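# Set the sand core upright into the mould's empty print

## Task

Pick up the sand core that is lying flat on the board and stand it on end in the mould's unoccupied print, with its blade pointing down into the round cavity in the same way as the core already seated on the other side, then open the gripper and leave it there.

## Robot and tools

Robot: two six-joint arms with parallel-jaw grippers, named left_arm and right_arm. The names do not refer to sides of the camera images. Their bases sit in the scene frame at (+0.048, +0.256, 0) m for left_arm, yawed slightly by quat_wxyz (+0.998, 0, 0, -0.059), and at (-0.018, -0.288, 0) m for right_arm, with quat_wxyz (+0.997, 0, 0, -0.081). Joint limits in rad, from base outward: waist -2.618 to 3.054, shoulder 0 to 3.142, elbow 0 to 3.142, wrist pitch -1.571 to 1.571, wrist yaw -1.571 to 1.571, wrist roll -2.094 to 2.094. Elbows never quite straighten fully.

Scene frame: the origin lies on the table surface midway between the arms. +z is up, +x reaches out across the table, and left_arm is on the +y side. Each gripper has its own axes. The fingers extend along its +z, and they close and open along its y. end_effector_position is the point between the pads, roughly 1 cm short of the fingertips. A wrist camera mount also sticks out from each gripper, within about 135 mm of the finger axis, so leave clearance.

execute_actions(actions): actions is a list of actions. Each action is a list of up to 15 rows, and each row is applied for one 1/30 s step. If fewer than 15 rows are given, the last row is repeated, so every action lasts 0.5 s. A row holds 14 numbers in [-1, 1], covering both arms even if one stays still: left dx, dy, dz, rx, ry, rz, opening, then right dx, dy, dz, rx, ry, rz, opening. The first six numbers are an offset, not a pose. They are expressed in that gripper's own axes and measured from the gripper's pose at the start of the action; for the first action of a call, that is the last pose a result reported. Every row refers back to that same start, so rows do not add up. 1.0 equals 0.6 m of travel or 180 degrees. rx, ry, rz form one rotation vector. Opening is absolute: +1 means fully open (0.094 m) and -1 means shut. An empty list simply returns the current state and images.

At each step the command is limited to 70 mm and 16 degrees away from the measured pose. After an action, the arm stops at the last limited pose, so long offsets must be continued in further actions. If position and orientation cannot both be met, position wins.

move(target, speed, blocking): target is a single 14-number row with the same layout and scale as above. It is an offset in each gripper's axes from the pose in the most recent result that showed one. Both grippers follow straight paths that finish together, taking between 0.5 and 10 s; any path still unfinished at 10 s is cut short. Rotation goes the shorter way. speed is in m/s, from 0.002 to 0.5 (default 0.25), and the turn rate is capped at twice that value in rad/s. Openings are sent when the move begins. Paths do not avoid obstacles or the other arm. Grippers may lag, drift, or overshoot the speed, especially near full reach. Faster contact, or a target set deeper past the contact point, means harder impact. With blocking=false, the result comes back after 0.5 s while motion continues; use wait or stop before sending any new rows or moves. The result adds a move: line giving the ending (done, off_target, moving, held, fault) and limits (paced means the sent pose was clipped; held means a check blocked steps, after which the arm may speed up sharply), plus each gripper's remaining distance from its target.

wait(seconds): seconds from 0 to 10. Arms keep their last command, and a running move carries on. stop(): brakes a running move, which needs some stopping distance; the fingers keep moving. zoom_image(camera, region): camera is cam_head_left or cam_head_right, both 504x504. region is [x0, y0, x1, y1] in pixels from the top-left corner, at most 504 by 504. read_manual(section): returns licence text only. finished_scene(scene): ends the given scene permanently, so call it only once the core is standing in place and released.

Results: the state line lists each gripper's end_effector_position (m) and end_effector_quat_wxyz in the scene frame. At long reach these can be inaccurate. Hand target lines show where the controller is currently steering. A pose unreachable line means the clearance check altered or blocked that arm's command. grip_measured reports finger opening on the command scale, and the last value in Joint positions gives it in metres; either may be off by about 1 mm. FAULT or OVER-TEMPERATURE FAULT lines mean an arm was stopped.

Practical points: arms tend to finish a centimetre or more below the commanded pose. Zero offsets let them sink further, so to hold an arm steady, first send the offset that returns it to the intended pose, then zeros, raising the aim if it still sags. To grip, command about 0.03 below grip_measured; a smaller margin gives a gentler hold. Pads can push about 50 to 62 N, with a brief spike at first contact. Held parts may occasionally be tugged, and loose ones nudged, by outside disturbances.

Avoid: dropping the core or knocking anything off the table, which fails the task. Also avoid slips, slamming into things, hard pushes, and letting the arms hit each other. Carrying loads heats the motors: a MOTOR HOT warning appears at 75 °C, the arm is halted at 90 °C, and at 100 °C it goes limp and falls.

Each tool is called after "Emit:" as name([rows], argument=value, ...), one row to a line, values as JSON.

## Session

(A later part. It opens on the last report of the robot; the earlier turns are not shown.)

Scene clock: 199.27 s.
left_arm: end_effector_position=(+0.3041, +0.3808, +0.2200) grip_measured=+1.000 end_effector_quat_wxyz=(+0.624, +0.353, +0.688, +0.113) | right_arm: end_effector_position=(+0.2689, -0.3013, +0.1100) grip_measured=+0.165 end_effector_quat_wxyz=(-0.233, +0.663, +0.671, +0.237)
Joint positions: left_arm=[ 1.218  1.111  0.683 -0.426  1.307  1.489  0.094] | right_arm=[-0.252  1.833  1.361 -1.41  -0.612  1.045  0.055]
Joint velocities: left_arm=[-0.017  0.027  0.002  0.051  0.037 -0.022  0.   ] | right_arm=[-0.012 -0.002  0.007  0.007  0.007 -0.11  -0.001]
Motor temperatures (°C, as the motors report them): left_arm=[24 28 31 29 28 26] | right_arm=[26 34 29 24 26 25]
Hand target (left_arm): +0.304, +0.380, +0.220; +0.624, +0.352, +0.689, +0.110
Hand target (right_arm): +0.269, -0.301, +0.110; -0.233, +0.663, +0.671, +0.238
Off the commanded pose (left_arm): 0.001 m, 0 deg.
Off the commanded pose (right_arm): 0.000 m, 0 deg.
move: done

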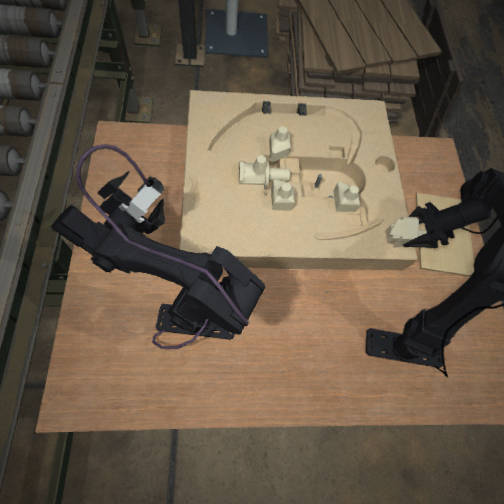

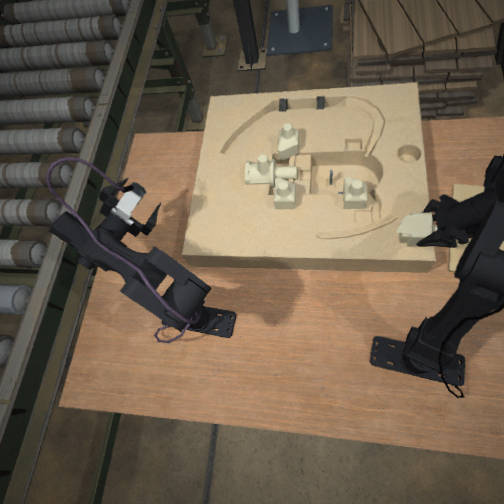

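Emit:
move(target=[0,0,0,0,0,0,1, 0.09,0,-0.112,0,0,0,0.13], speed=0.1)

Scene clock: 203.17 s.
left_arm: end_effector_position=(+0.3044, +0.3814, +0.2205) grip_measured=+1.000 end_effector_quat_wxyz=(+0.623, +0.355, +0.687, +0.116) | right_arm: end_effector_position=(+0.2667, -0.3052, +0.1770) grip_measured=+0.165 end_effector_quat_wxyz=(-0.167, +0.683, +0.668, +0.243)
Joint positions: left_arm=[ 1.218  1.111  0.683 -0.419  1.306  1.489  0.094] | right_arm=[-0.252  1.677  1.486 -1.529 -0.581  1.134  0.055]
Joint velocities: left_arm=[-0.022 -0.007 -0.002 -0.022 -0.022  0.022  0.   ] | right_arm=[ 0.017  0.007  0.002  0.022 -0.037  0.081 -0.   ]
Motor temperatures (°C, as the motors report them): left_arm=[24 28 31 29 28 26] | right_arm=[26 34 29 25 26 25]
Hand target (left_arm): +0.304, +0.381, +0.220; +0.624, +0.353, +0.688, +0.113
Hand target (right_arm): +0.268, -0.302, +0.196; -0.162, +0.684, +0.659, +0.266
Off the commanded pose (left_arm): 0.001 m, 0 deg.
Off the commanded pose (right_arm): 0.020 m, 8 deg.
joint sent to its limit (right arm) — the command would take joint 4 (wrist pitch) past its lower limit, so that joint was sent only as far as its limit.
move: off_target (right_arm)

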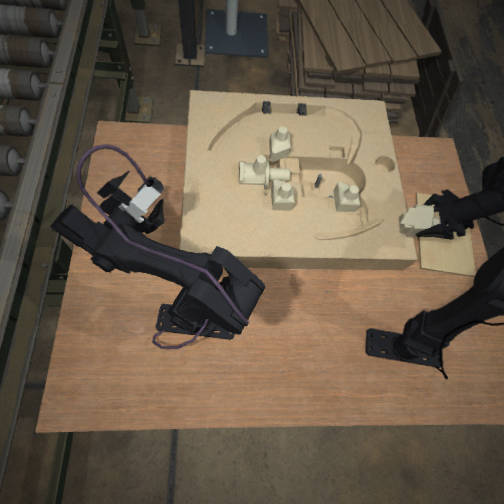

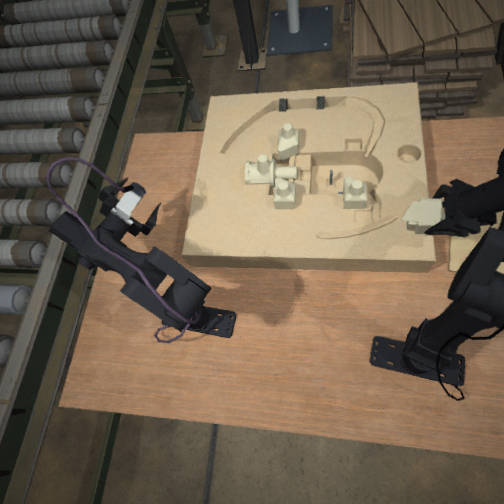

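Emit:
move(target=[0,0,0,0,0,0,1, 0.1647,0.265,-0.056,-0.0581,-0.3337,-0.5481,0.13], speed=0.3)

Emit:
zoom_image(camera="cam_head_left", region=[300, 90, 480, 250])

Emit:
zoom_image(camera="cam_head_right", region=[320, 90, 500, 250])

Scene clock: 211.27 s.
left_arm: end_effector_position=(+0.3047, +0.3821, +0.2210) grip_measured=+1.000 end_effector_quat_wxyz=(+0.623, +0.357, +0.686, +0.118) | right_arm: end_effector_position=(+0.4123, -0.2520, +0.2499) grip_measured=+0.165 end_effector_quat_wxyz=(+0.383, +0.011, +0.924, +0.005)
Joint positions: left_arm=[ 1.218  1.111  0.683 -0.412  1.305  1.489  0.094] | right_arm=[ 0.277  1.525  1.458 -0.721  0.08   0.104  0.055]
Joint velocities: left_arm=[-0.002  0.012  0.027 -0.051  0.022 -0.037  0.   ] | right_arm=[-0.007  0.002  0.002  0.007  0.007 -0.051  0.002]
Motor temperatures (°C, as the motors report them): left_arm=[24 28 31 29 28 26] | right_arm=[26 35 31 25 26 25]
Hand target (left_arm): +0.304, +0.381, +0.220; +0.623, +0.355, +0.687, +0.116
Hand target (right_arm): +0.419, -0.251, +0.281; +0.435, +0.009, +0.900, +0.008
Off the commanded pose (left_arm): 0.001 m, 0 deg.
Off the commanded pose (right_arm): 0.026 m, 6 deg.
move: off_target (right_arm)

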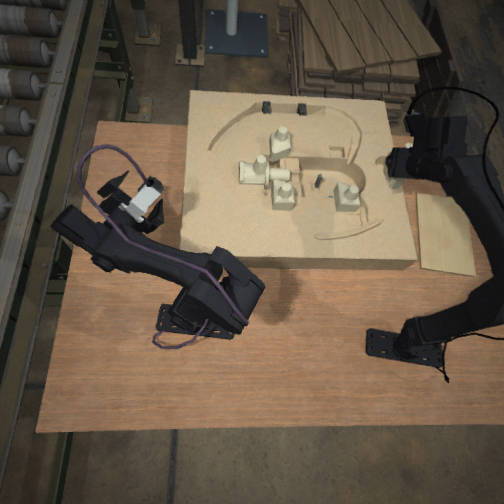

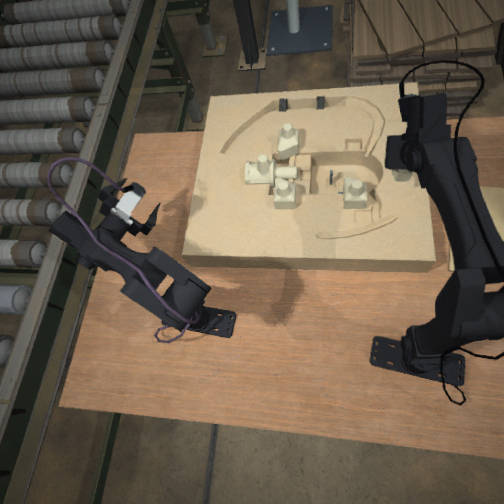

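Region (300, 90, 480, 250) of cam_head_left's 504x504 image, scaled by 2.800, with more detail than that image has.

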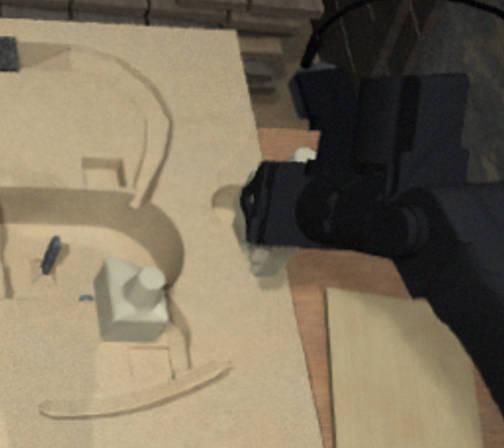

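Region (320, 90, 500, 250) of cam_head_right's 504x504 image, scaled by 2.800, with more detail than that image has.

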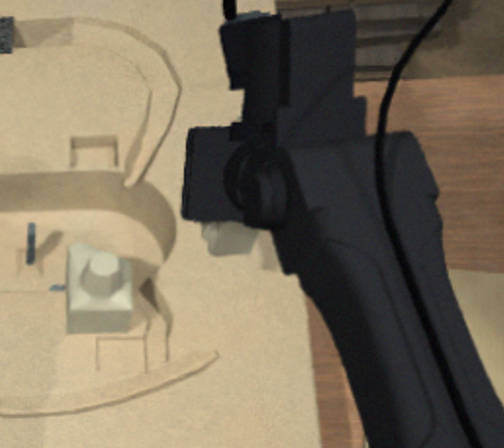

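Emit:
move(target=[0,0,0,0,0,0,1, -0.1357,0.1767,0.2153,0,-0.068,-0.0076,0.13], speed=0.15)

Emit:
zoom_image(camera="cam_head_left", region=[290, 80, 430, 220])

Emit:
zoom_image(camera="cam_head_right", region=[290, 80, 430, 220])

Scene clock: 217.87 s.
left_arm: end_effector_position=(+0.3049, +0.3827, +0.2214) grip_measured=+1.000 end_effector_quat_wxyz=(+0.623, +0.358, +0.685, +0.121) | right_arm: end_effector_position=(+0.5382, -0.1504, +0.1661) grip_measured=+0.165 end_effector_quat_wxyz=(+0.413, -0.014, +0.910, -0.009)
Joint positions: left_arm=[ 1.218  1.111  0.683 -0.404  1.305  1.489  0.094] | right_arm=[ 0.478  2.047  1.718 -0.416  0.239  0.179  0.055]
Joint velocities: left_arm=[-0.002  0.002  0.012 -0.081  0.007  0.022  0.   ] | right_arm=[ 0.012  0.012  0.002 -0.007 -0.051 -0.022 -0.   ]
Motor temperatures (°C, as the motors report them): left_arm=[24 28 32 29 28 26] | right_arm=[26 36 31 27 26 25]
Hand target (left_arm): +0.305, +0.382, +0.221; +0.623, +0.357, +0.686, +0.119
Hand target (right_arm): +0.555, -0.147, +0.217; +0.478, +0.003, +0.878, +0.004
Off the commanded pose (left_arm): 0.001 m, 0 deg.
Off the commanded pose (right_arm): 0.058 m, 9 deg.
move: off_target (right_arm)

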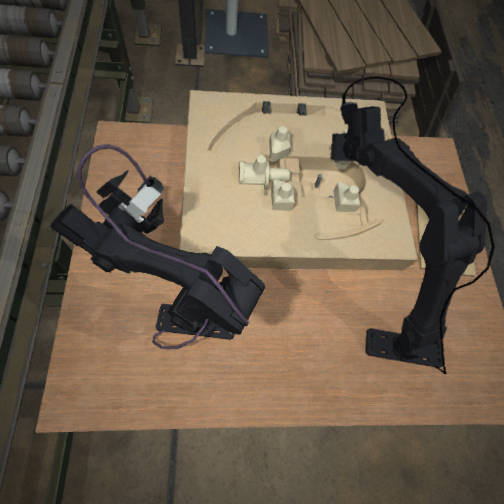

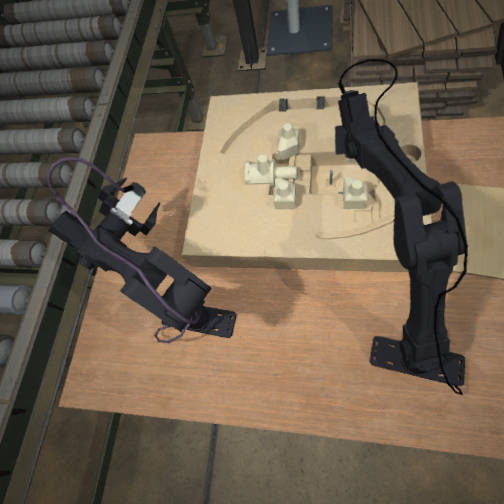

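Region (290, 80, 430, 220) of cam_head_left's 504x504 image, scaled by 3.600, with more detail than that image has.

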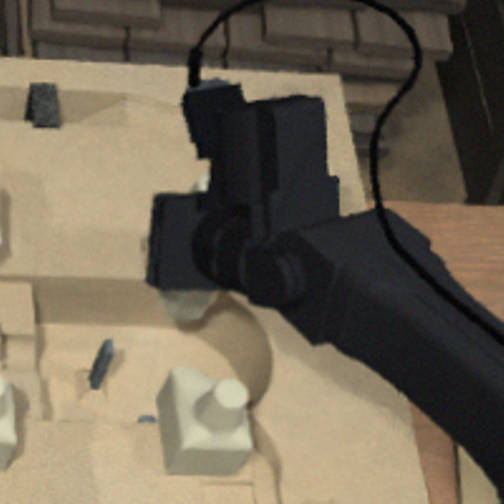

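Region (290, 80, 430, 220) of cam_head_right's 504x504 image, scaled by 3.600, with more detail than that image has.

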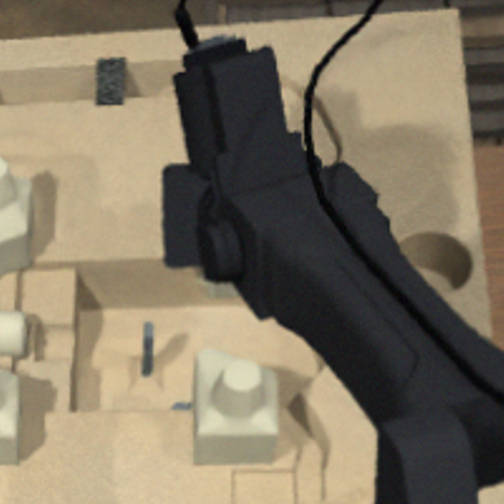

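Emit:
zoom_image(camera="cam_head_left", region=[315, 120, 375, 180])

Emit:
zoom_image(camera="cam_head_right", region=[325, 115, 385, 175])

Region (315, 120, 375, 180) of cam_head_left's 504x504 image, scaled by 8.400, with more detail than that image has.

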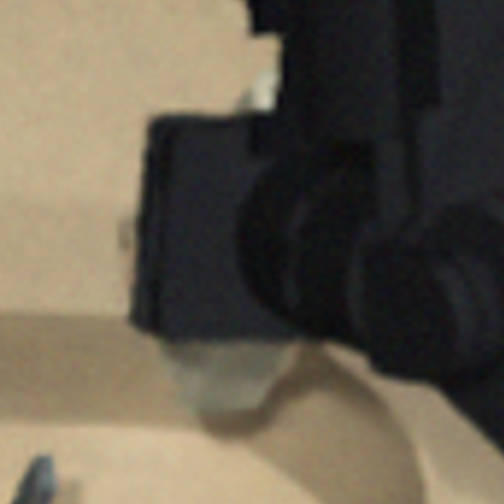

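Region (325, 115, 385, 175) of cam_head_right's 504x504 image, scaled by 8.400, with more detail than that image has.

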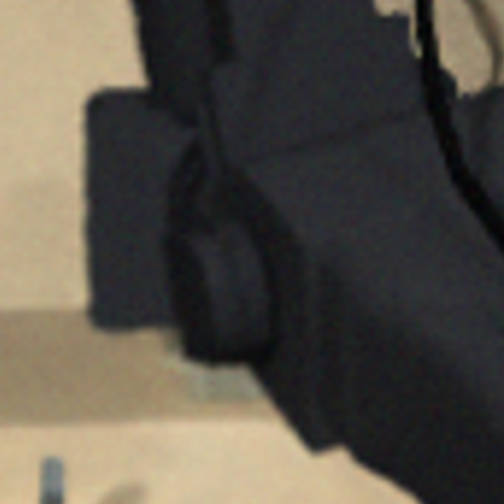

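Emit:
execute_actions([
  [[0,0,0,0,0,0,1, -0.0825,0.0028,-0.0348,0,-0.05,0.015,0.13],[0,0,0,0,0,0,1, -0.0825,0.0028,-0.0348,0,-0.054,0.018,0.13],[0,0,0,0,0,0,1, -0.0825,0.0028,-0.0348,0,-0.058,0.02,0.13],[0,0,0,0,0,0,1, -0.0825,0.0028,-0.0348,0,-0.062,0.022,0.13]],
])

Emit:
wait(seconds=0.5)

Scene clock: 238.03 s.
left_arm: end_effector_position=(+0.3052, +0.3833, +0.2219) grip_measured=+1.000 end_effector_quat_wxyz=(+0.623, +0.360, +0.683, +0.124) | right_arm: end_effector_position=(+0.5448, -0.1516, +0.1748) grip_measured=+0.165 end_effector_quat_wxyz=(+0.442, +0.003, +0.897, -0.004)
Joint positions: left_arm=[ 1.218  1.111  0.683 -0.397  1.304  1.489  0.094] | right_arm=[ 0.478  2.034  1.686 -0.335  0.258  0.199  0.055]
Joint velocities: left_arm=[ 0.007 -0.017  0.007  0.037 -0.007  0.037  0.   ] | right_arm=[ 0.007 -0.002  0.027  0.081 -0.007  0.022  0.001]
Motor temperatures (°C, as the motors report them): left_arm=[24 28 32 30 28 26] | right_arm=[26 42 36 31 26 25]
Hand target (left_arm): +0.305, +0.383, +0.221; +0.623, +0.358, +0.685, +0.121
Hand target (right_arm): +0.552, -0.148, +0.218; +0.498, +0.018, +0.867, +0.009
Off the commanded pose (left_arm): 0.001 m, 0 deg.
Off the commanded pose (right_arm): 0.044 m, 8 deg.

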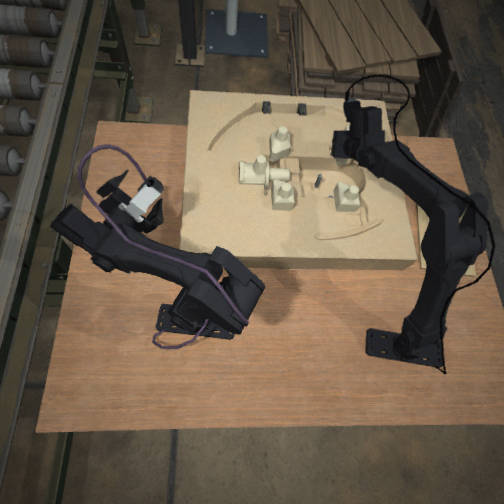

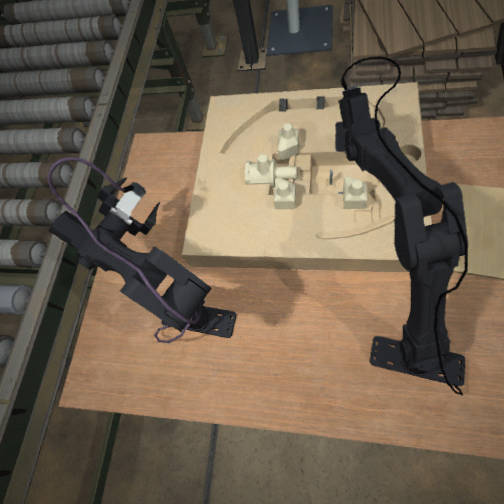

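Scene clock: 238.53 s.
left_arm: end_effector_position=(+0.3052, +0.3834, +0.2219) grip_measured=+1.000 end_effector_quat_wxyz=(+0.623, +0.360, +0.683, +0.124) | right_arm: end_effector_position=(+0.5457, -0.1515, +0.1760) grip_measured=+0.165 end_effector_quat_wxyz=(+0.445, +0.004, +0.896, -0.004)
Joint positions: left_arm=[ 1.218  1.111  0.683 -0.397  1.304  1.489  0.094] | right_arm=[ 0.478  2.034  1.686 -0.329  0.259  0.199  0.055]
Joint velocities: left_arm=[-0.022 -0.002 -0.007 -0.037 -0.051 -0.066  0.   ] | right_arm=[-0.007  0.002 -0.007  0.037 -0.066  0.081  0.001]
Motor temperatures (°C, as the motors report them): left_arm=[24 28 32 30 28 26] | right_arm=[26 43 36 32 26 25]
Hand target (left_arm): +0.305, +0.383, +0.221; +0.623, +0.358, +0.685, +0.121
Hand target (right_arm): +0.552, -0.148, +0.218; +0.498, +0.018, +0.867, +0.009
Off the commanded pose (left_arm): 0.001 m, 0 deg.
Off the commanded pose (right_arm): 0.042 m, 7 deg.
wait: 0.50 s; at rest by 0.17 s

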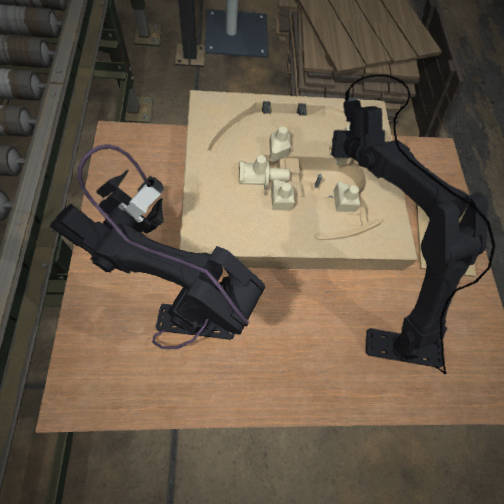

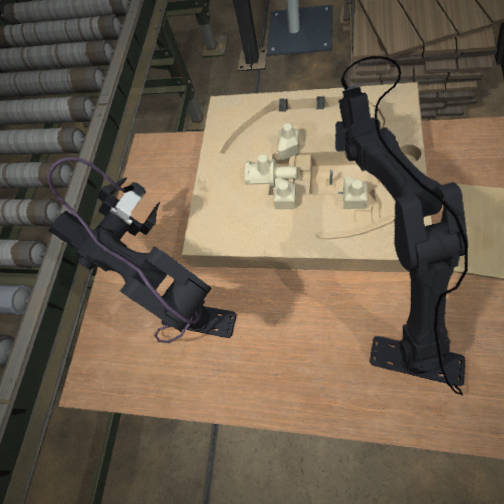

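Emit:
execute_actions([
  [[0,0,0,0,0,0,1, -0.0595,0.0058,-0.032,-0.003,-0.0383,0.0117,0.13],[0,0,0,0,0,0,1, -0.0569,0.0058,-0.030,-0.003,-0.0383,0.0117,0.13],[0,0,0,0,0,0,1, -0.0542,0.0058,-0.028,-0.003,-0.0383,0.0117,0.13],[0,0,0,0,0,0,1, -0.0516,0.0058,-0.026,-0.003,-0.0383,0.0117,0.13],[0,0,0,0,0,0,1, -0.0489,0.0058,-0.024,-0.003,-0.0383,0.0117,0.13],[0,0,0,0,0,0,1, -0.0462,0.0058,-0.022,-0.003,-0.0383,0.0117,0.13],[0,0,0,0,0,0,1, -0.0436,0.0058,-0.020,-0.003,-0.0383,0.0117,0.13],[0,0,0,0,0,0,1, -0.0409,0.0058,-0.018,-0.003,-0.0383,0.0117,0.13],[0,0,0,0,0,0,1, -0.0383,0.0058,-0.016,-0.003,-0.0383,0.0117,0.13],[0,0,0,0,0,0,1, -0.0356,0.0058,-0.0138,-0.003,-0.0383,0.0117,0.13]],
])

Emit:
wait(seconds=0.4)

Emit:
zoom_image(camera="cam_head_left", region=[315, 120, 375, 180])

Emit:
zoom_image(camera="cam_head_right", region=[325, 115, 385, 175])

Scene clock: 243.43 s.
left_arm: end_effector_position=(+0.3055, +0.3840, +0.2224) grip_measured=+1.000 end_effector_quat_wxyz=(+0.622, +0.362, +0.682, +0.127) | right_arm: end_effector_position=(+0.5391, -0.1536, +0.1547) grip_measured=+0.165 end_effector_quat_wxyz=(+0.436, +0.005, +0.900, -0.006)
Joint positions: left_arm=[ 1.218  1.111  0.683 -0.39   1.303  1.489  0.094] | right_arm=[ 0.478  2.029  1.609 -0.276  0.26   0.204  0.055]
Joint velocities: left_arm=[ 0.012 -0.017  0.017 -0.081 -0.037 -0.022  0.   ] | right_arm=[ 0.012 -0.027 -0.007  0.081  0.007 -0.022 -0.001]
Motor temperatures (°C, as the motors report them): left_arm=[24 28 32 30 28 26] | right_arm=[26 44 35 32 26 25]
Hand target (left_arm): +0.305, +0.383, +0.222; +0.623, +0.360, +0.683, +0.124
Hand target (right_arm): +0.549, -0.149, +0.199; +0.495, +0.020, +0.868, +0.009
Off the commanded pose (left_arm): 0.001 m, 0 deg.
Off the commanded pose (right_arm): 0.046 m, 8 deg.

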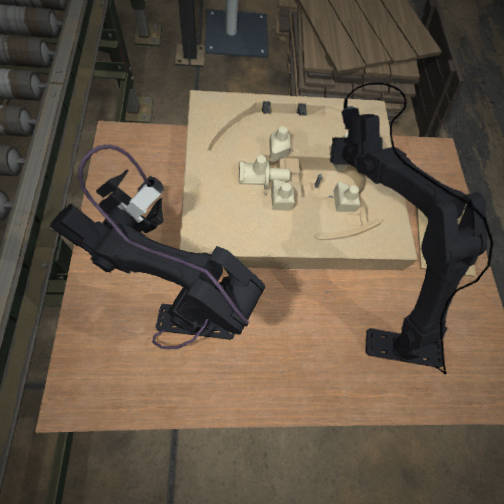

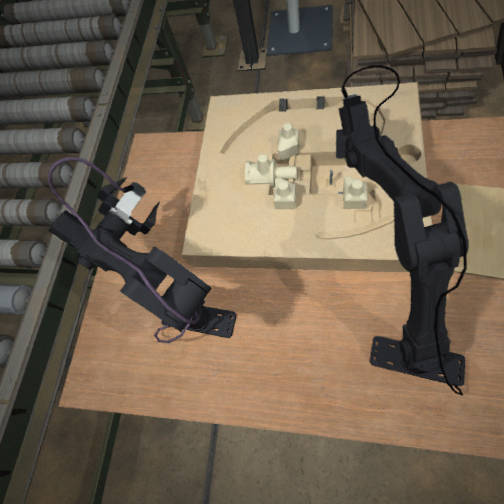

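Scene clock: 243.83 s.
left_arm: end_effector_position=(+0.3055, +0.3840, +0.2224) grip_measured=+1.000 end_effector_quat_wxyz=(+0.622, +0.362, +0.682, +0.127) | right_arm: end_effector_position=(+0.5410, -0.1523, +0.1572) grip_measured=+0.165 end_effector_quat_wxyz=(+0.442, +0.006, +0.897, -0.003)
Joint positions: left_arm=[ 1.218  1.111  0.683 -0.39   1.303  1.489  0.094] | right_arm=[ 0.479  2.029  1.609 -0.262  0.26   0.204  0.055]
Joint velocities: left_arm=[-0.012 -0.007  0.002  0.051 -0.051 -0.037  0.   ] | right_arm=[-0.002  0.007  0.012 -0.007 -0.051 -0.022 -0.001]
Motor temperatures (°C, as the motors report them): left_arm=[24 28 32 30 28 26] | right_arm=[26 44 35 32 26 25]
Hand target (left_arm): +0.305, +0.383, +0.222; +0.623, +0.360, +0.683, +0.124
Hand target (right_arm): +0.549, -0.149, +0.199; +0.495, +0.020, +0.868, +0.009
Off the commanded pose (left_arm): 0.001 m, 0 deg.
Off the commanded pose (right_arm): 0.042 m, 8 deg.
wait: 0.40 s; at rest by 0.27 s

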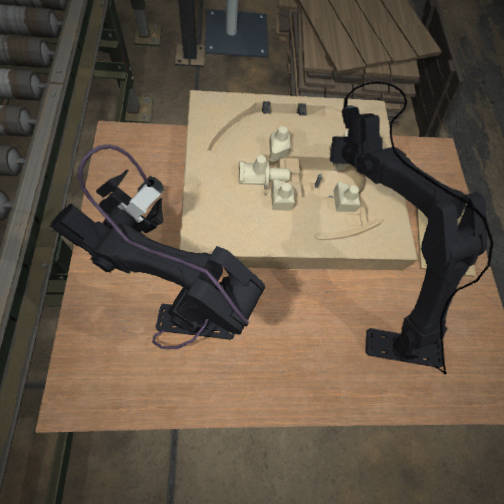

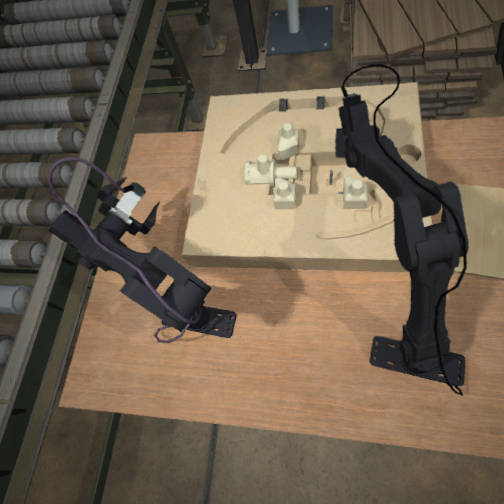

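Region (315, 120, 375, 180) of cam_head_left's 504x504 image, scaled by 8.400, with more detail than that image has.

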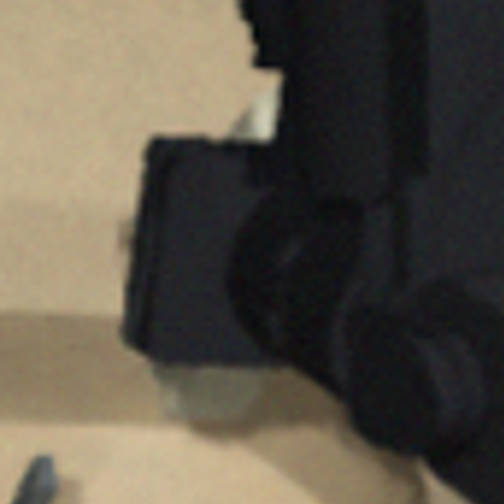

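Region (325, 115, 385, 175) of cam_head_right's 504x504 image, scaled by 8.400, with more detail than that image has.

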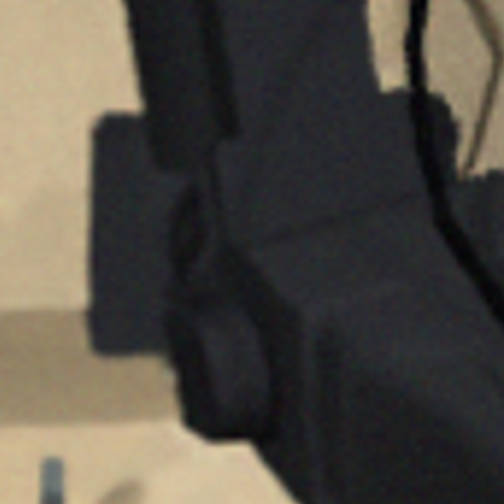

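Emit:
execute_actions([
  [[0,0,0,0,0,0,1, -0.064,0.0075,-0.0254,-0.003,-0.04,0.008,0.13],[0,0,0,0,0,0,1, -0.0627,0.0078,-0.0237,-0.003,-0.04,0.008,0.13],[0,0,0,0,0,0,1, -0.0614,0.008,-0.022,-0.003,-0.04,0.008,0.13],[0,0,0,0,0,0,1, -0.06,0.0083,-0.0202,-0.003,-0.04,0.008,0.13],[0,0,0,0,0,0,1, -0.0587,0.0086,-0.0185,-0.003,-0.04,0.008,0.13],[0,0,0,0,0,0,1, -0.0574,0.0089,-0.0168,-0.003,-0.04,0.008,0.13],[0,0,0,0,0,0,1, -0.0561,0.0091,-0.0151,-0.003,-0.04,0.008,0.13],[0,0,0,0,0,0,1, -0.0548,0.0094,-0.0134,-0.003,-0.04,0.008,0.13],[0,0,0,0,0,0,1, -0.0535,0.0097,-0.0117,-0.003,-0.04,0.008,0.13],[0,0,0,0,0,0,1, -0.0521,0.01,-0.0099,-0.003,-0.04,0.008,0.13],[0,0,0,0,0,0,1, -0.0508,0.0102,-0.0082,-0.003,-0.04,0.008,0.13],[0,0,0,0,0,0,1, -0.0495,0.0105,-0.0065,-0.003,-0.04,0.008,0.13]],
])

Emit:
wait(seconds=0.4)

Emit:
zoom_image(camera="cam_head_left", region=[315, 120, 375, 180])

Scene clock: 248.50 s.
left_arm: end_effector_position=(+0.3058, +0.3846, +0.2230) grip_measured=+1.000 end_effector_quat_wxyz=(+0.622, +0.364, +0.681, +0.130) | right_arm: end_effector_position=(+0.5468, -0.1504, +0.1621) grip_measured=+0.165 end_effector_quat_wxyz=(+0.457, +0.008, +0.890, +0.001)
Joint positions: left_arm=[ 1.218  1.111  0.683 -0.383  1.303  1.489  0.094] | right_arm=[ 0.479  2.034  1.609 -0.222  0.26   0.204  0.055]
Joint velocities: left_arm=[-0.012  0.012 -0.002  0.022  0.081 -0.037  0.   ] | right_arm=[ 0.007  0.056 -0.027  0.066  0.022 -0.066 -0.   ]
Motor temperatures (°C, as the motors report them): left_arm=[24 28 32 30 28 26] | right_arm=[26 45 34 33 26 25]
Hand target (left_arm): +0.306, +0.384, +0.222; +0.622, +0.362, +0.682, +0.127
Hand target (right_arm): +0.555, -0.146, +0.184; +0.496, +0.016, +0.868, +0.007
Off the commanded pose (left_arm): 0.001 m, 0 deg.
Off the commanded pose (right_arm): 0.023 m, 5 deg.

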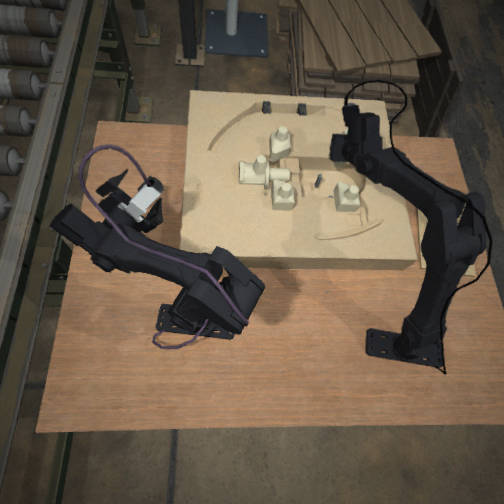

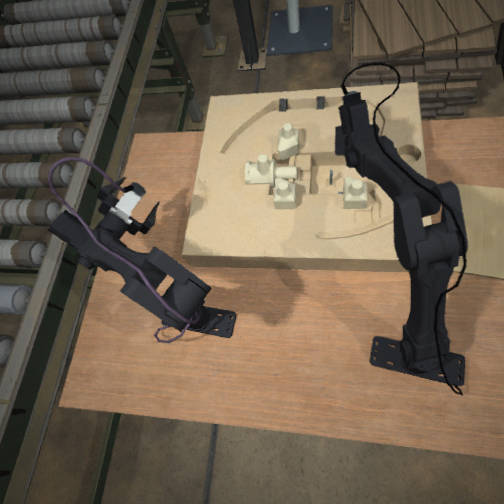

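Scene clock: 248.90 s.
left_arm: end_effector_position=(+0.3058, +0.3846, +0.2230) grip_measured=+1.000 end_effector_quat_wxyz=(+0.622, +0.364, +0.681, +0.130) | right_arm: end_effector_position=(+0.5459, -0.1501, +0.1550) grip_measured=+0.165 end_effector_quat_wxyz=(+0.453, +0.007, +0.892, +0.000)
Joint positions: left_arm=[ 1.218  1.111  0.683 -0.382  1.303  1.489  0.094] | right_arm=[ 0.48   2.04   1.596 -0.213  0.261  0.204  0.055]
Joint velocities: left_arm=[-0.002  0.012  0.012 -0.037  0.022 -0.022  0.   ] | right_arm=[-0.002 -0.007 -0.007 -0.022 -0.022 -0.022 -0.   ]
Motor temperatures (°C, as the motors report them): left_arm=[24 28 32 30 28 26] | right_arm=[26 45 34 33 26 25]
Hand target (left_arm): +0.306, +0.384, +0.222; +0.622, +0.362, +0.682, +0.127
Hand target (right_arm): +0.555, -0.147, +0.183; +0.495, +0.016, +0.868, +0.007
Off the commanded pose (left_arm): 0.001 m, 0 deg.
Off the commanded pose (right_arm): 0.030 m, 6 deg.
wait: 0.40 s; at rest by 0.37 s

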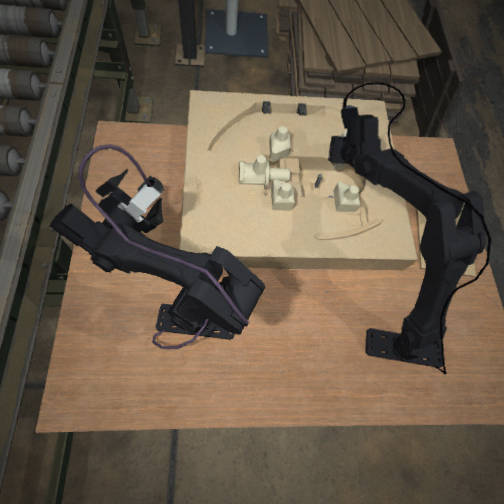

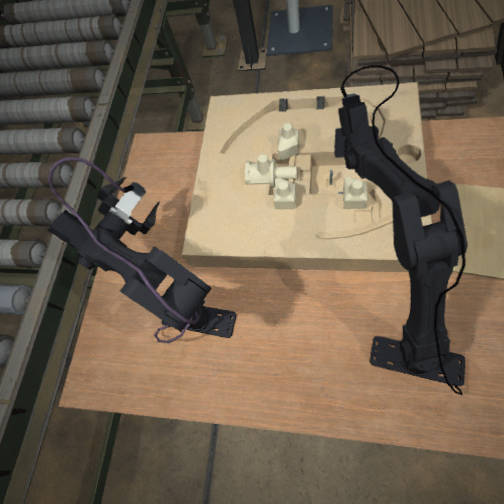

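Region (315, 120, 375, 180) of cam_head_left's 504x504 image, scaled by 8.400, with more detail than that image has.

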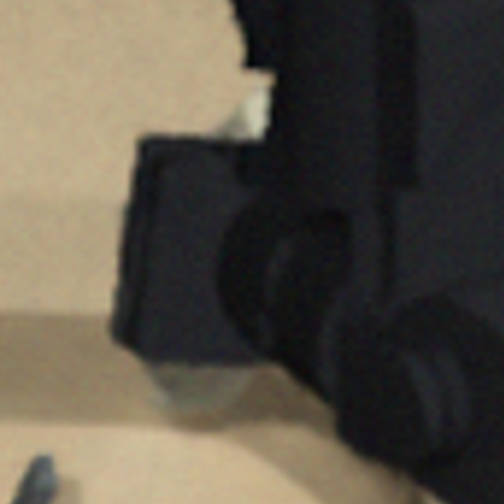

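Emit:
execute_actions(actions=[])

Scene clock: 254.90 s.
left_arm: end_effector_position=(+0.3058, +0.3846, +0.2230) grip_measured=+1.000 end_effector_quat_wxyz=(+0.622, +0.364, +0.681, +0.130) | right_arm: end_effector_position=(+0.5458, -0.1499, +0.1550) grip_measured=+0.165 end_effector_quat_wxyz=(+0.453, +0.007, +0.892, +0.000)
Joint positions: left_arm=[ 1.218  1.111  0.683 -0.382  1.303  1.489  0.094] | right_arm=[ 0.481  2.04   1.596 -0.213  0.261  0.204  0.055]
Joint velocities: left_arm=[-0.012 -0.012 -0.012 -0.051 -0.007 -0.051  0.   ] | right_arm=[-0.002 -0.012 -0.017  0.037  0.007 -0.051 -0.001]
Motor temperatures (°C, as the motors report them): left_arm=[24 28 32 30 28 26] | right_arm=[26 45 34 34 26 25]
Hand target (left_arm): +0.306, +0.384, +0.222; +0.622, +0.362, +0.682, +0.127
Hand target (right_arm): +0.555, -0.146, +0.183; +0.495, +0.016, +0.868, +0.007
Off the commanded pose (left_arm): 0.001 m, 0 deg.
Off the commanded pose (right_arm): 0.030 m, 6 deg.

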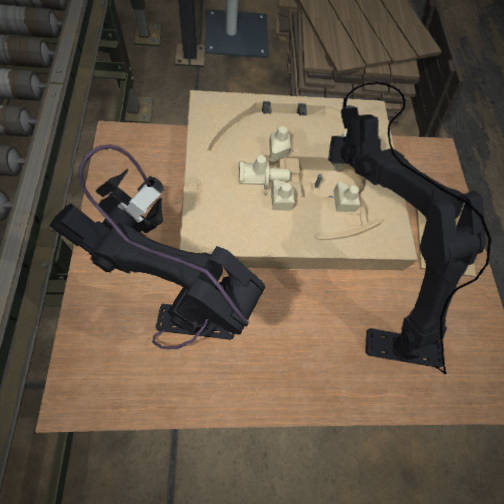

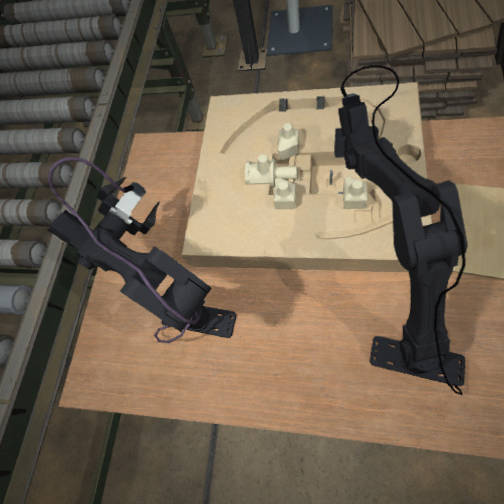

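Emit:
zoom_image(camera="cam_head_left", region=[270, 90, 410, 230])

Emit:
zoom_image(camera="cam_head_right", region=[280, 80, 430, 230])

Region (270, 90, 410, 230) of cam_head_left's 504x504 image, scaled by 3.600, with more detail than that image has.

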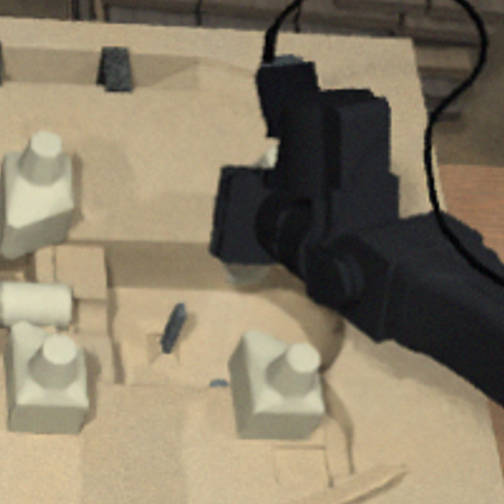

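Region (280, 80, 430, 230) of cam_head_right's 504x504 image, scaled by 3.360, with more detail than that image has.

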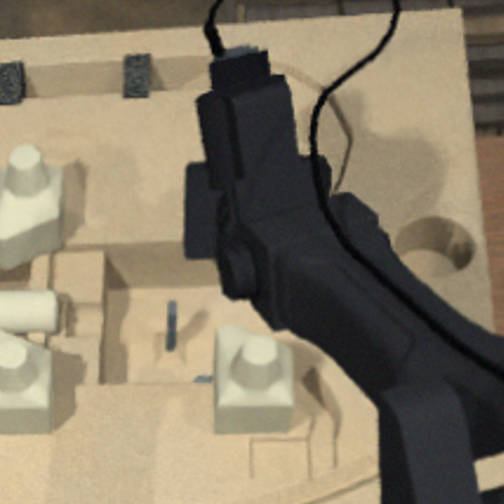

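Emit:
execute_actions([
  [[0,0,0,0,0,0,1,-0.046,0.0065,-0.014,-0.003,-0.031,0.008,0.13],[0,0,0,0,0,0,1,-0.0452,0.0065,-0.012,-0.003,-0.0305,0.008,0.13],[0,0,0,0,0,0,1,-0.0445,0.0065,-0.010,-0.003,-0.030,0.008,0.13],[0,0,0,0,0,0,1,-0.0437,0.0065,-0.008,-0.003,-0.0295,0.008,0.13],[0,0,0,0,0,0,1,-0.043,0.0065,-0.006,-0.003,-0.029,0.008,0.13],[0,0,0,0,0,0,1,-0.0422,0.0065,-0.004,-0.003,-0.0285,0.008,0.13],[0,0,0,0,0,0,1,-0.0415,0.0065,-0.002,-0.003,-0.028,0.008,0.13],[0,0,0,0,0,0,1,-0.0407,0.0065,0.0,-0.003,-0.0275,0.008,0.13],[0,0,0,0,0,0,1,-0.040,0.0065,0.002,-0.003,-0.027,0.008,0.13],[0,0,0,0,0,0,1,-0.0394,0.0065,0.004,-0.003,-0.0265,0.008,0.13],[0,0,0,0,0,0,1,-0.0388,0.0065,0.0056,-0.003,-0.026,0.008,0.13],[0,0,0,0,0,0,1,-0.0382,0.0065,0.0072,-0.003,-0.0255,0.008,0.13]],
])

Emit:
wait(seconds=0.5)

Scene clock: 259.87 s.
left_arm: end_effector_position=(+0.3061, +0.3852, +0.2235) grip_measured=+1.000 end_effector_quat_wxyz=(+0.622, +0.366, +0.679, +0.133) | right_arm: end_effector_position=(+0.5502, -0.1489, +0.1542) grip_measured=+0.165 end_effector_quat_wxyz=(+0.460, +0.009, +0.888, +0.002)
Joint positions: left_arm=[ 1.218  1.111  0.683 -0.375  1.303  1.489  0.094] | right_arm=[ 0.481  2.052  1.596 -0.185  0.263  0.204  0.055]
Joint velocities: left_arm=[-0.002  0.002 -0.007 -0.022 -0.081  0.037  0.   ] | right_arm=[-0.002  0.017  0.002  0.022 -0.081 -0.051 -0.001]
Motor temperatures (°C, as the motors report them): left_arm=[24 28 32 30 28 26] | right_arm=[26 45 33 34 26 25]
Hand target (left_arm): +0.306, +0.385, +0.223; +0.622, +0.364, +0.681, +0.130
Hand target (right_arm): +0.561, -0.147, +0.171; +0.488, +0.016, +0.873, +0.010
Off the commanded pose (left_arm): 0.001 m, 0 deg.
Off the commanded pose (right_arm): 0.021 m, 4 deg.

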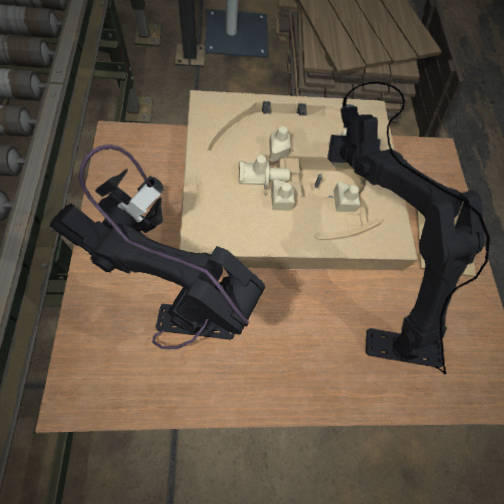

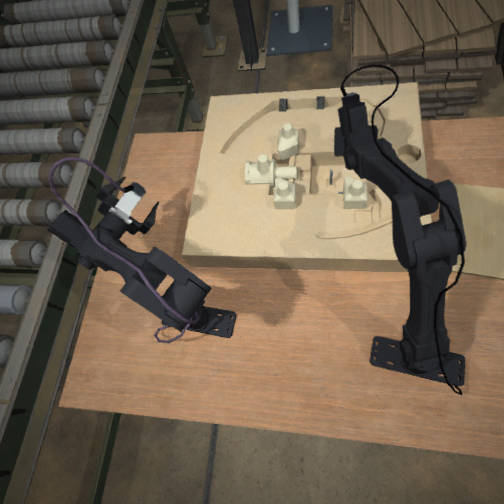

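Scene clock: 260.37 s.
left_arm: end_effector_position=(+0.3061, +0.3853, +0.2236) grip_measured=+1.000 end_effector_quat_wxyz=(+0.622, +0.366, +0.679, +0.133) | right_arm: end_effector_position=(+0.5509, -0.1487, +0.1542) grip_measured=+0.165 end_effector_quat_wxyz=(+0.461, +0.009, +0.887, +0.002)
Joint positions: left_arm=[ 1.218  1.111  0.683 -0.375  1.303  1.489  0.094] | right_arm=[ 0.481  2.053  1.596 -0.18   0.263  0.204  0.055]
Joint velocities: left_arm=[ 0.002  0.012  0.002  0.081 -0.051  0.022  0.   ] | right_arm=[ 0.017  0.012 -0.002 -0.007  0.007  0.037 -0.   ]
Motor temperatures (°C, as the motors report them): left_arm=[24 28 32 30 28 26] | right_arm=[26 45 34 34 26 25]
Hand target (left_arm): +0.306, +0.385, +0.223; +0.622, +0.364, +0.681, +0.130
Hand target (right_arm): +0.561, -0.147, +0.171; +0.488, +0.016, +0.873, +0.010
Off the commanded pose (left_arm): 0.001 m, 0 deg.
Off the commanded pose (right_arm): 0.021 m, 4 deg.
wait: 0.50 s; at rest by 0.17 s

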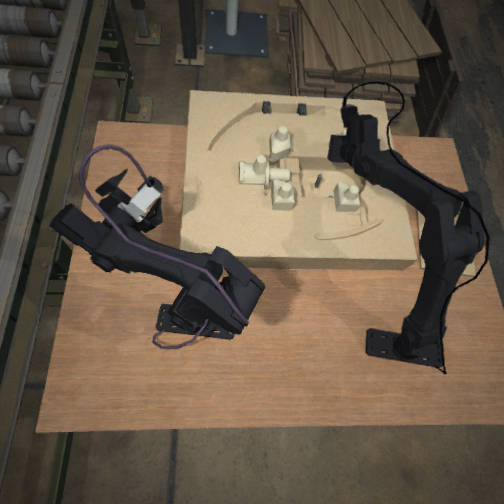

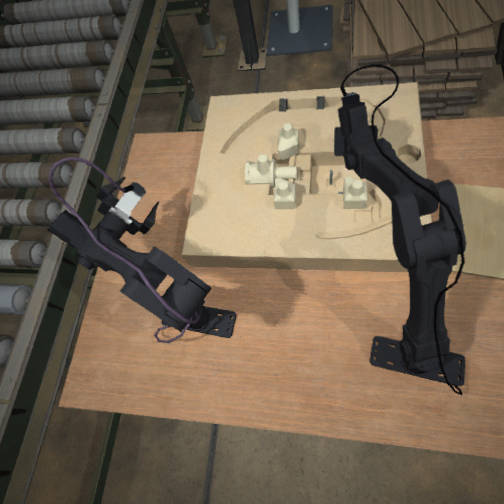

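Emit:
zoom_image(camera="cam_head_left", region=[300, 120, 380, 200])

Region (300, 120, 380, 200) of cam_head_left's 504x504 image, scaled by 6.300, with more detail than that image has.

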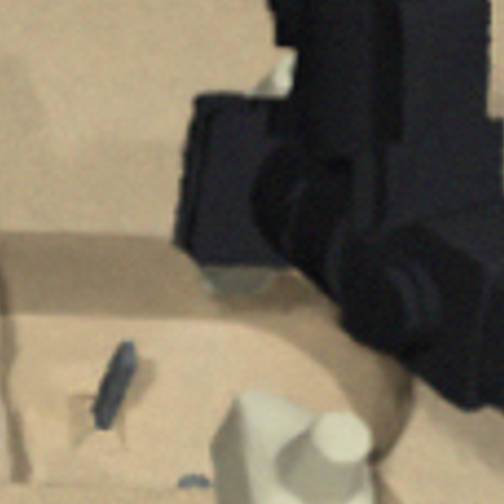

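Emit:
execute_actions([
  [[0,0,0,0,0,0,1,-0.033,0.003,-0.002,-0.003,-0.019,0.006,0.13],[0,0,0,0,0,0,1,-0.0332,0.003,-0.001,-0.003,-0.0184,0.006,0.13],[0,0,0,0,0,0,1,-0.0335,0.003,0.0,-0.003,-0.0178,0.006,0.13],[0,0,0,0,0,0,1,-0.0337,0.003,0.001,-0.003,-0.0172,0.006,0.13],[0,0,0,0,0,0,1,-0.034,0.003,0.002,-0.003,-0.0166,0.006,0.13],[0,0,0,0,0,0,1,-0.0342,0.003,0.003,-0.003,-0.016,0.006,0.13],[0,0,0,0,0,0,1,-0.0344,0.003,0.004,-0.003,-0.0154,0.006,0.13],[0,0,0,0,0,0,1,-0.0346,0.003,0.005,-0.003,-0.0148,0.006,0.13],[0,0,0,0,0,0,1,-0.0348,0.003,0.006,-0.003,-0.0142,0.006,0.13],[0,0,0,0,0,0,1,-0.035,0.003,0.007,-0.003,-0.0136,0.006,0.13],[0,0,0,0,0,0,1,-0.0352,0.003,0.0085,-0.003,-0.013,0.006,0.13],[0,0,0,0,0,0,1,-0.0354,0.003,0.0098,-0.003,-0.012,0.006,0.13]],
])

Emit:
wait(seconds=0.5)

Scene clock: 268.60 s.
left_arm: end_effector_position=(+0.3064, +0.3859, +0.2241) grip_measured=+1.000 end_effector_quat_wxyz=(+0.622, +0.367, +0.678, +0.136) | right_arm: end_effector_position=(+0.5588, -0.1463, +0.1543) grip_measured=+0.165 end_effector_quat_wxyz=(+0.465, +0.010, +0.885, +0.003)
Joint positions: left_arm=[ 1.218  1.111  0.683 -0.367  1.302  1.489  0.094] | right_arm=[ 0.48   2.082  1.634 -0.181  0.263  0.204  0.055]
Joint velocities: left_arm=[ 0.007  0.002  0.002  0.022 -0.022  0.022  0.   ] | right_arm=[ 0.012  0.1    0.056 -0.022  0.007 -0.022 -0.001]
Motor temperatures (°C, as the motors report them): left_arm=[24 28 32 30 28 26] | right_arm=[26 44 34 34 25 25]
Hand target (left_arm): +0.306, +0.385, +0.224; +0.622, +0.366, +0.679, +0.133
Hand target (right_arm): +0.567, -0.148, +0.168; +0.478, +0.015, +0.878, +0.010
Off the commanded pose (left_arm): 0.001 m, 0 deg.
Off the commanded pose (right_arm): 0.017 m, 2 deg.

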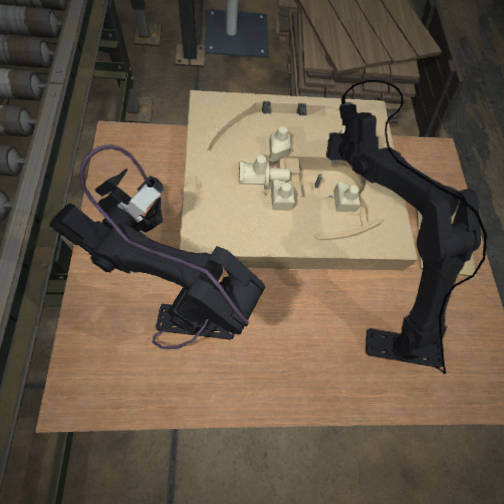

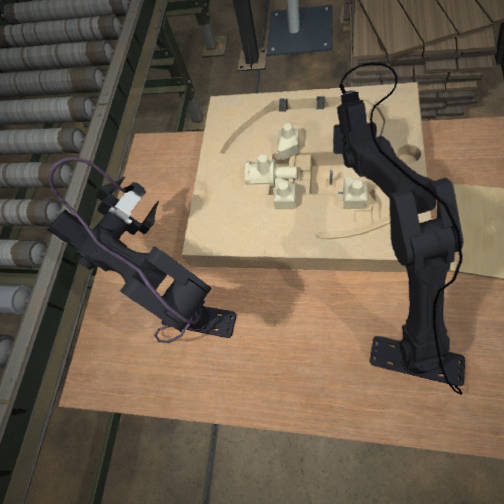

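Scene clock: 269.10 s.
left_arm: end_effector_position=(+0.3064, +0.3859, +0.2241) grip_measured=+1.000 end_effector_quat_wxyz=(+0.622, +0.367, +0.678, +0.136) | right_arm: end_effector_position=(+0.5597, -0.1462, +0.1538) grip_measured=+0.165 end_effector_quat_wxyz=(+0.465, +0.009, +0.885, +0.004)
Joint positions: left_arm=[ 1.218  1.111  0.683 -0.367  1.302  1.489  0.094] | right_arm=[ 0.479  2.085  1.637 -0.181  0.259  0.204  0.055]
Joint velocities: left_arm=[ 0.007  0.002 -0.007 -0.037 -0.007 -0.007  0.   ] | right_arm=[-0.002  0.007  0.012 -0.022  0.051  0.066  0.   ]
Motor temperatures (°C, as the motors report them): left_arm=[24 28 32 30 28 26] | right_arm=[26 44 34 34 25 25]
Hand target (left_arm): +0.306, +0.385, +0.224; +0.622, +0.366, +0.679, +0.133
Hand target (right_arm): +0.567, -0.147, +0.168; +0.478, +0.015, +0.878, +0.010
Off the commanded pose (left_arm): 0.001 m, 0 deg.
Off the commanded pose (right_arm): 0.017 m, 2 deg.
wait: 0.50 s; at rest by 0.17 s

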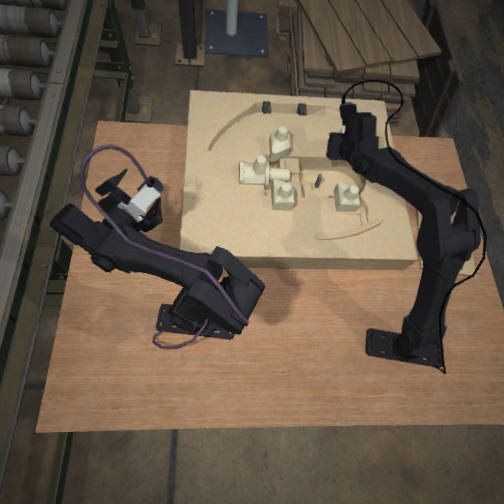

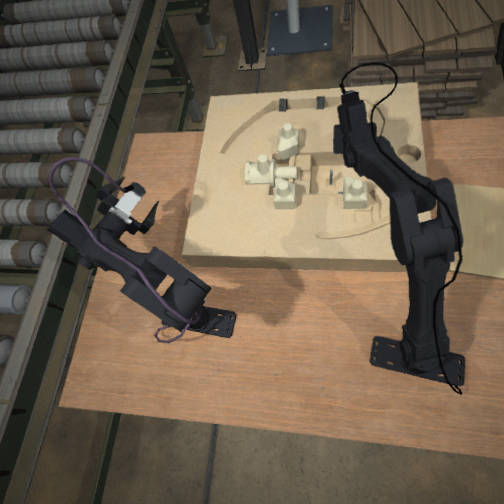

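Emit:
zoom_image(camera="cam_head_left", region=[300, 110, 390, 200])

Region (300, 110, 390, 200) of cam_head_left's 504x504 image, scaled by 5.600, with more detail than that image has.

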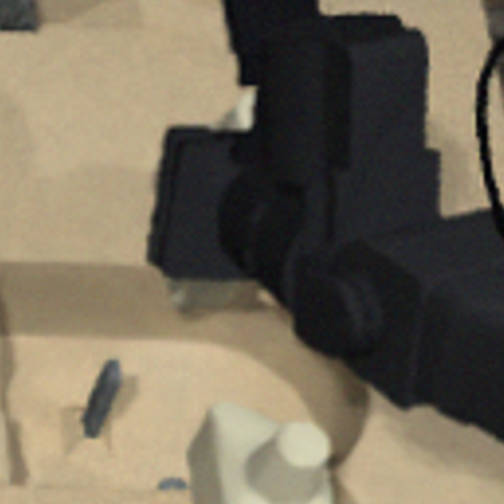

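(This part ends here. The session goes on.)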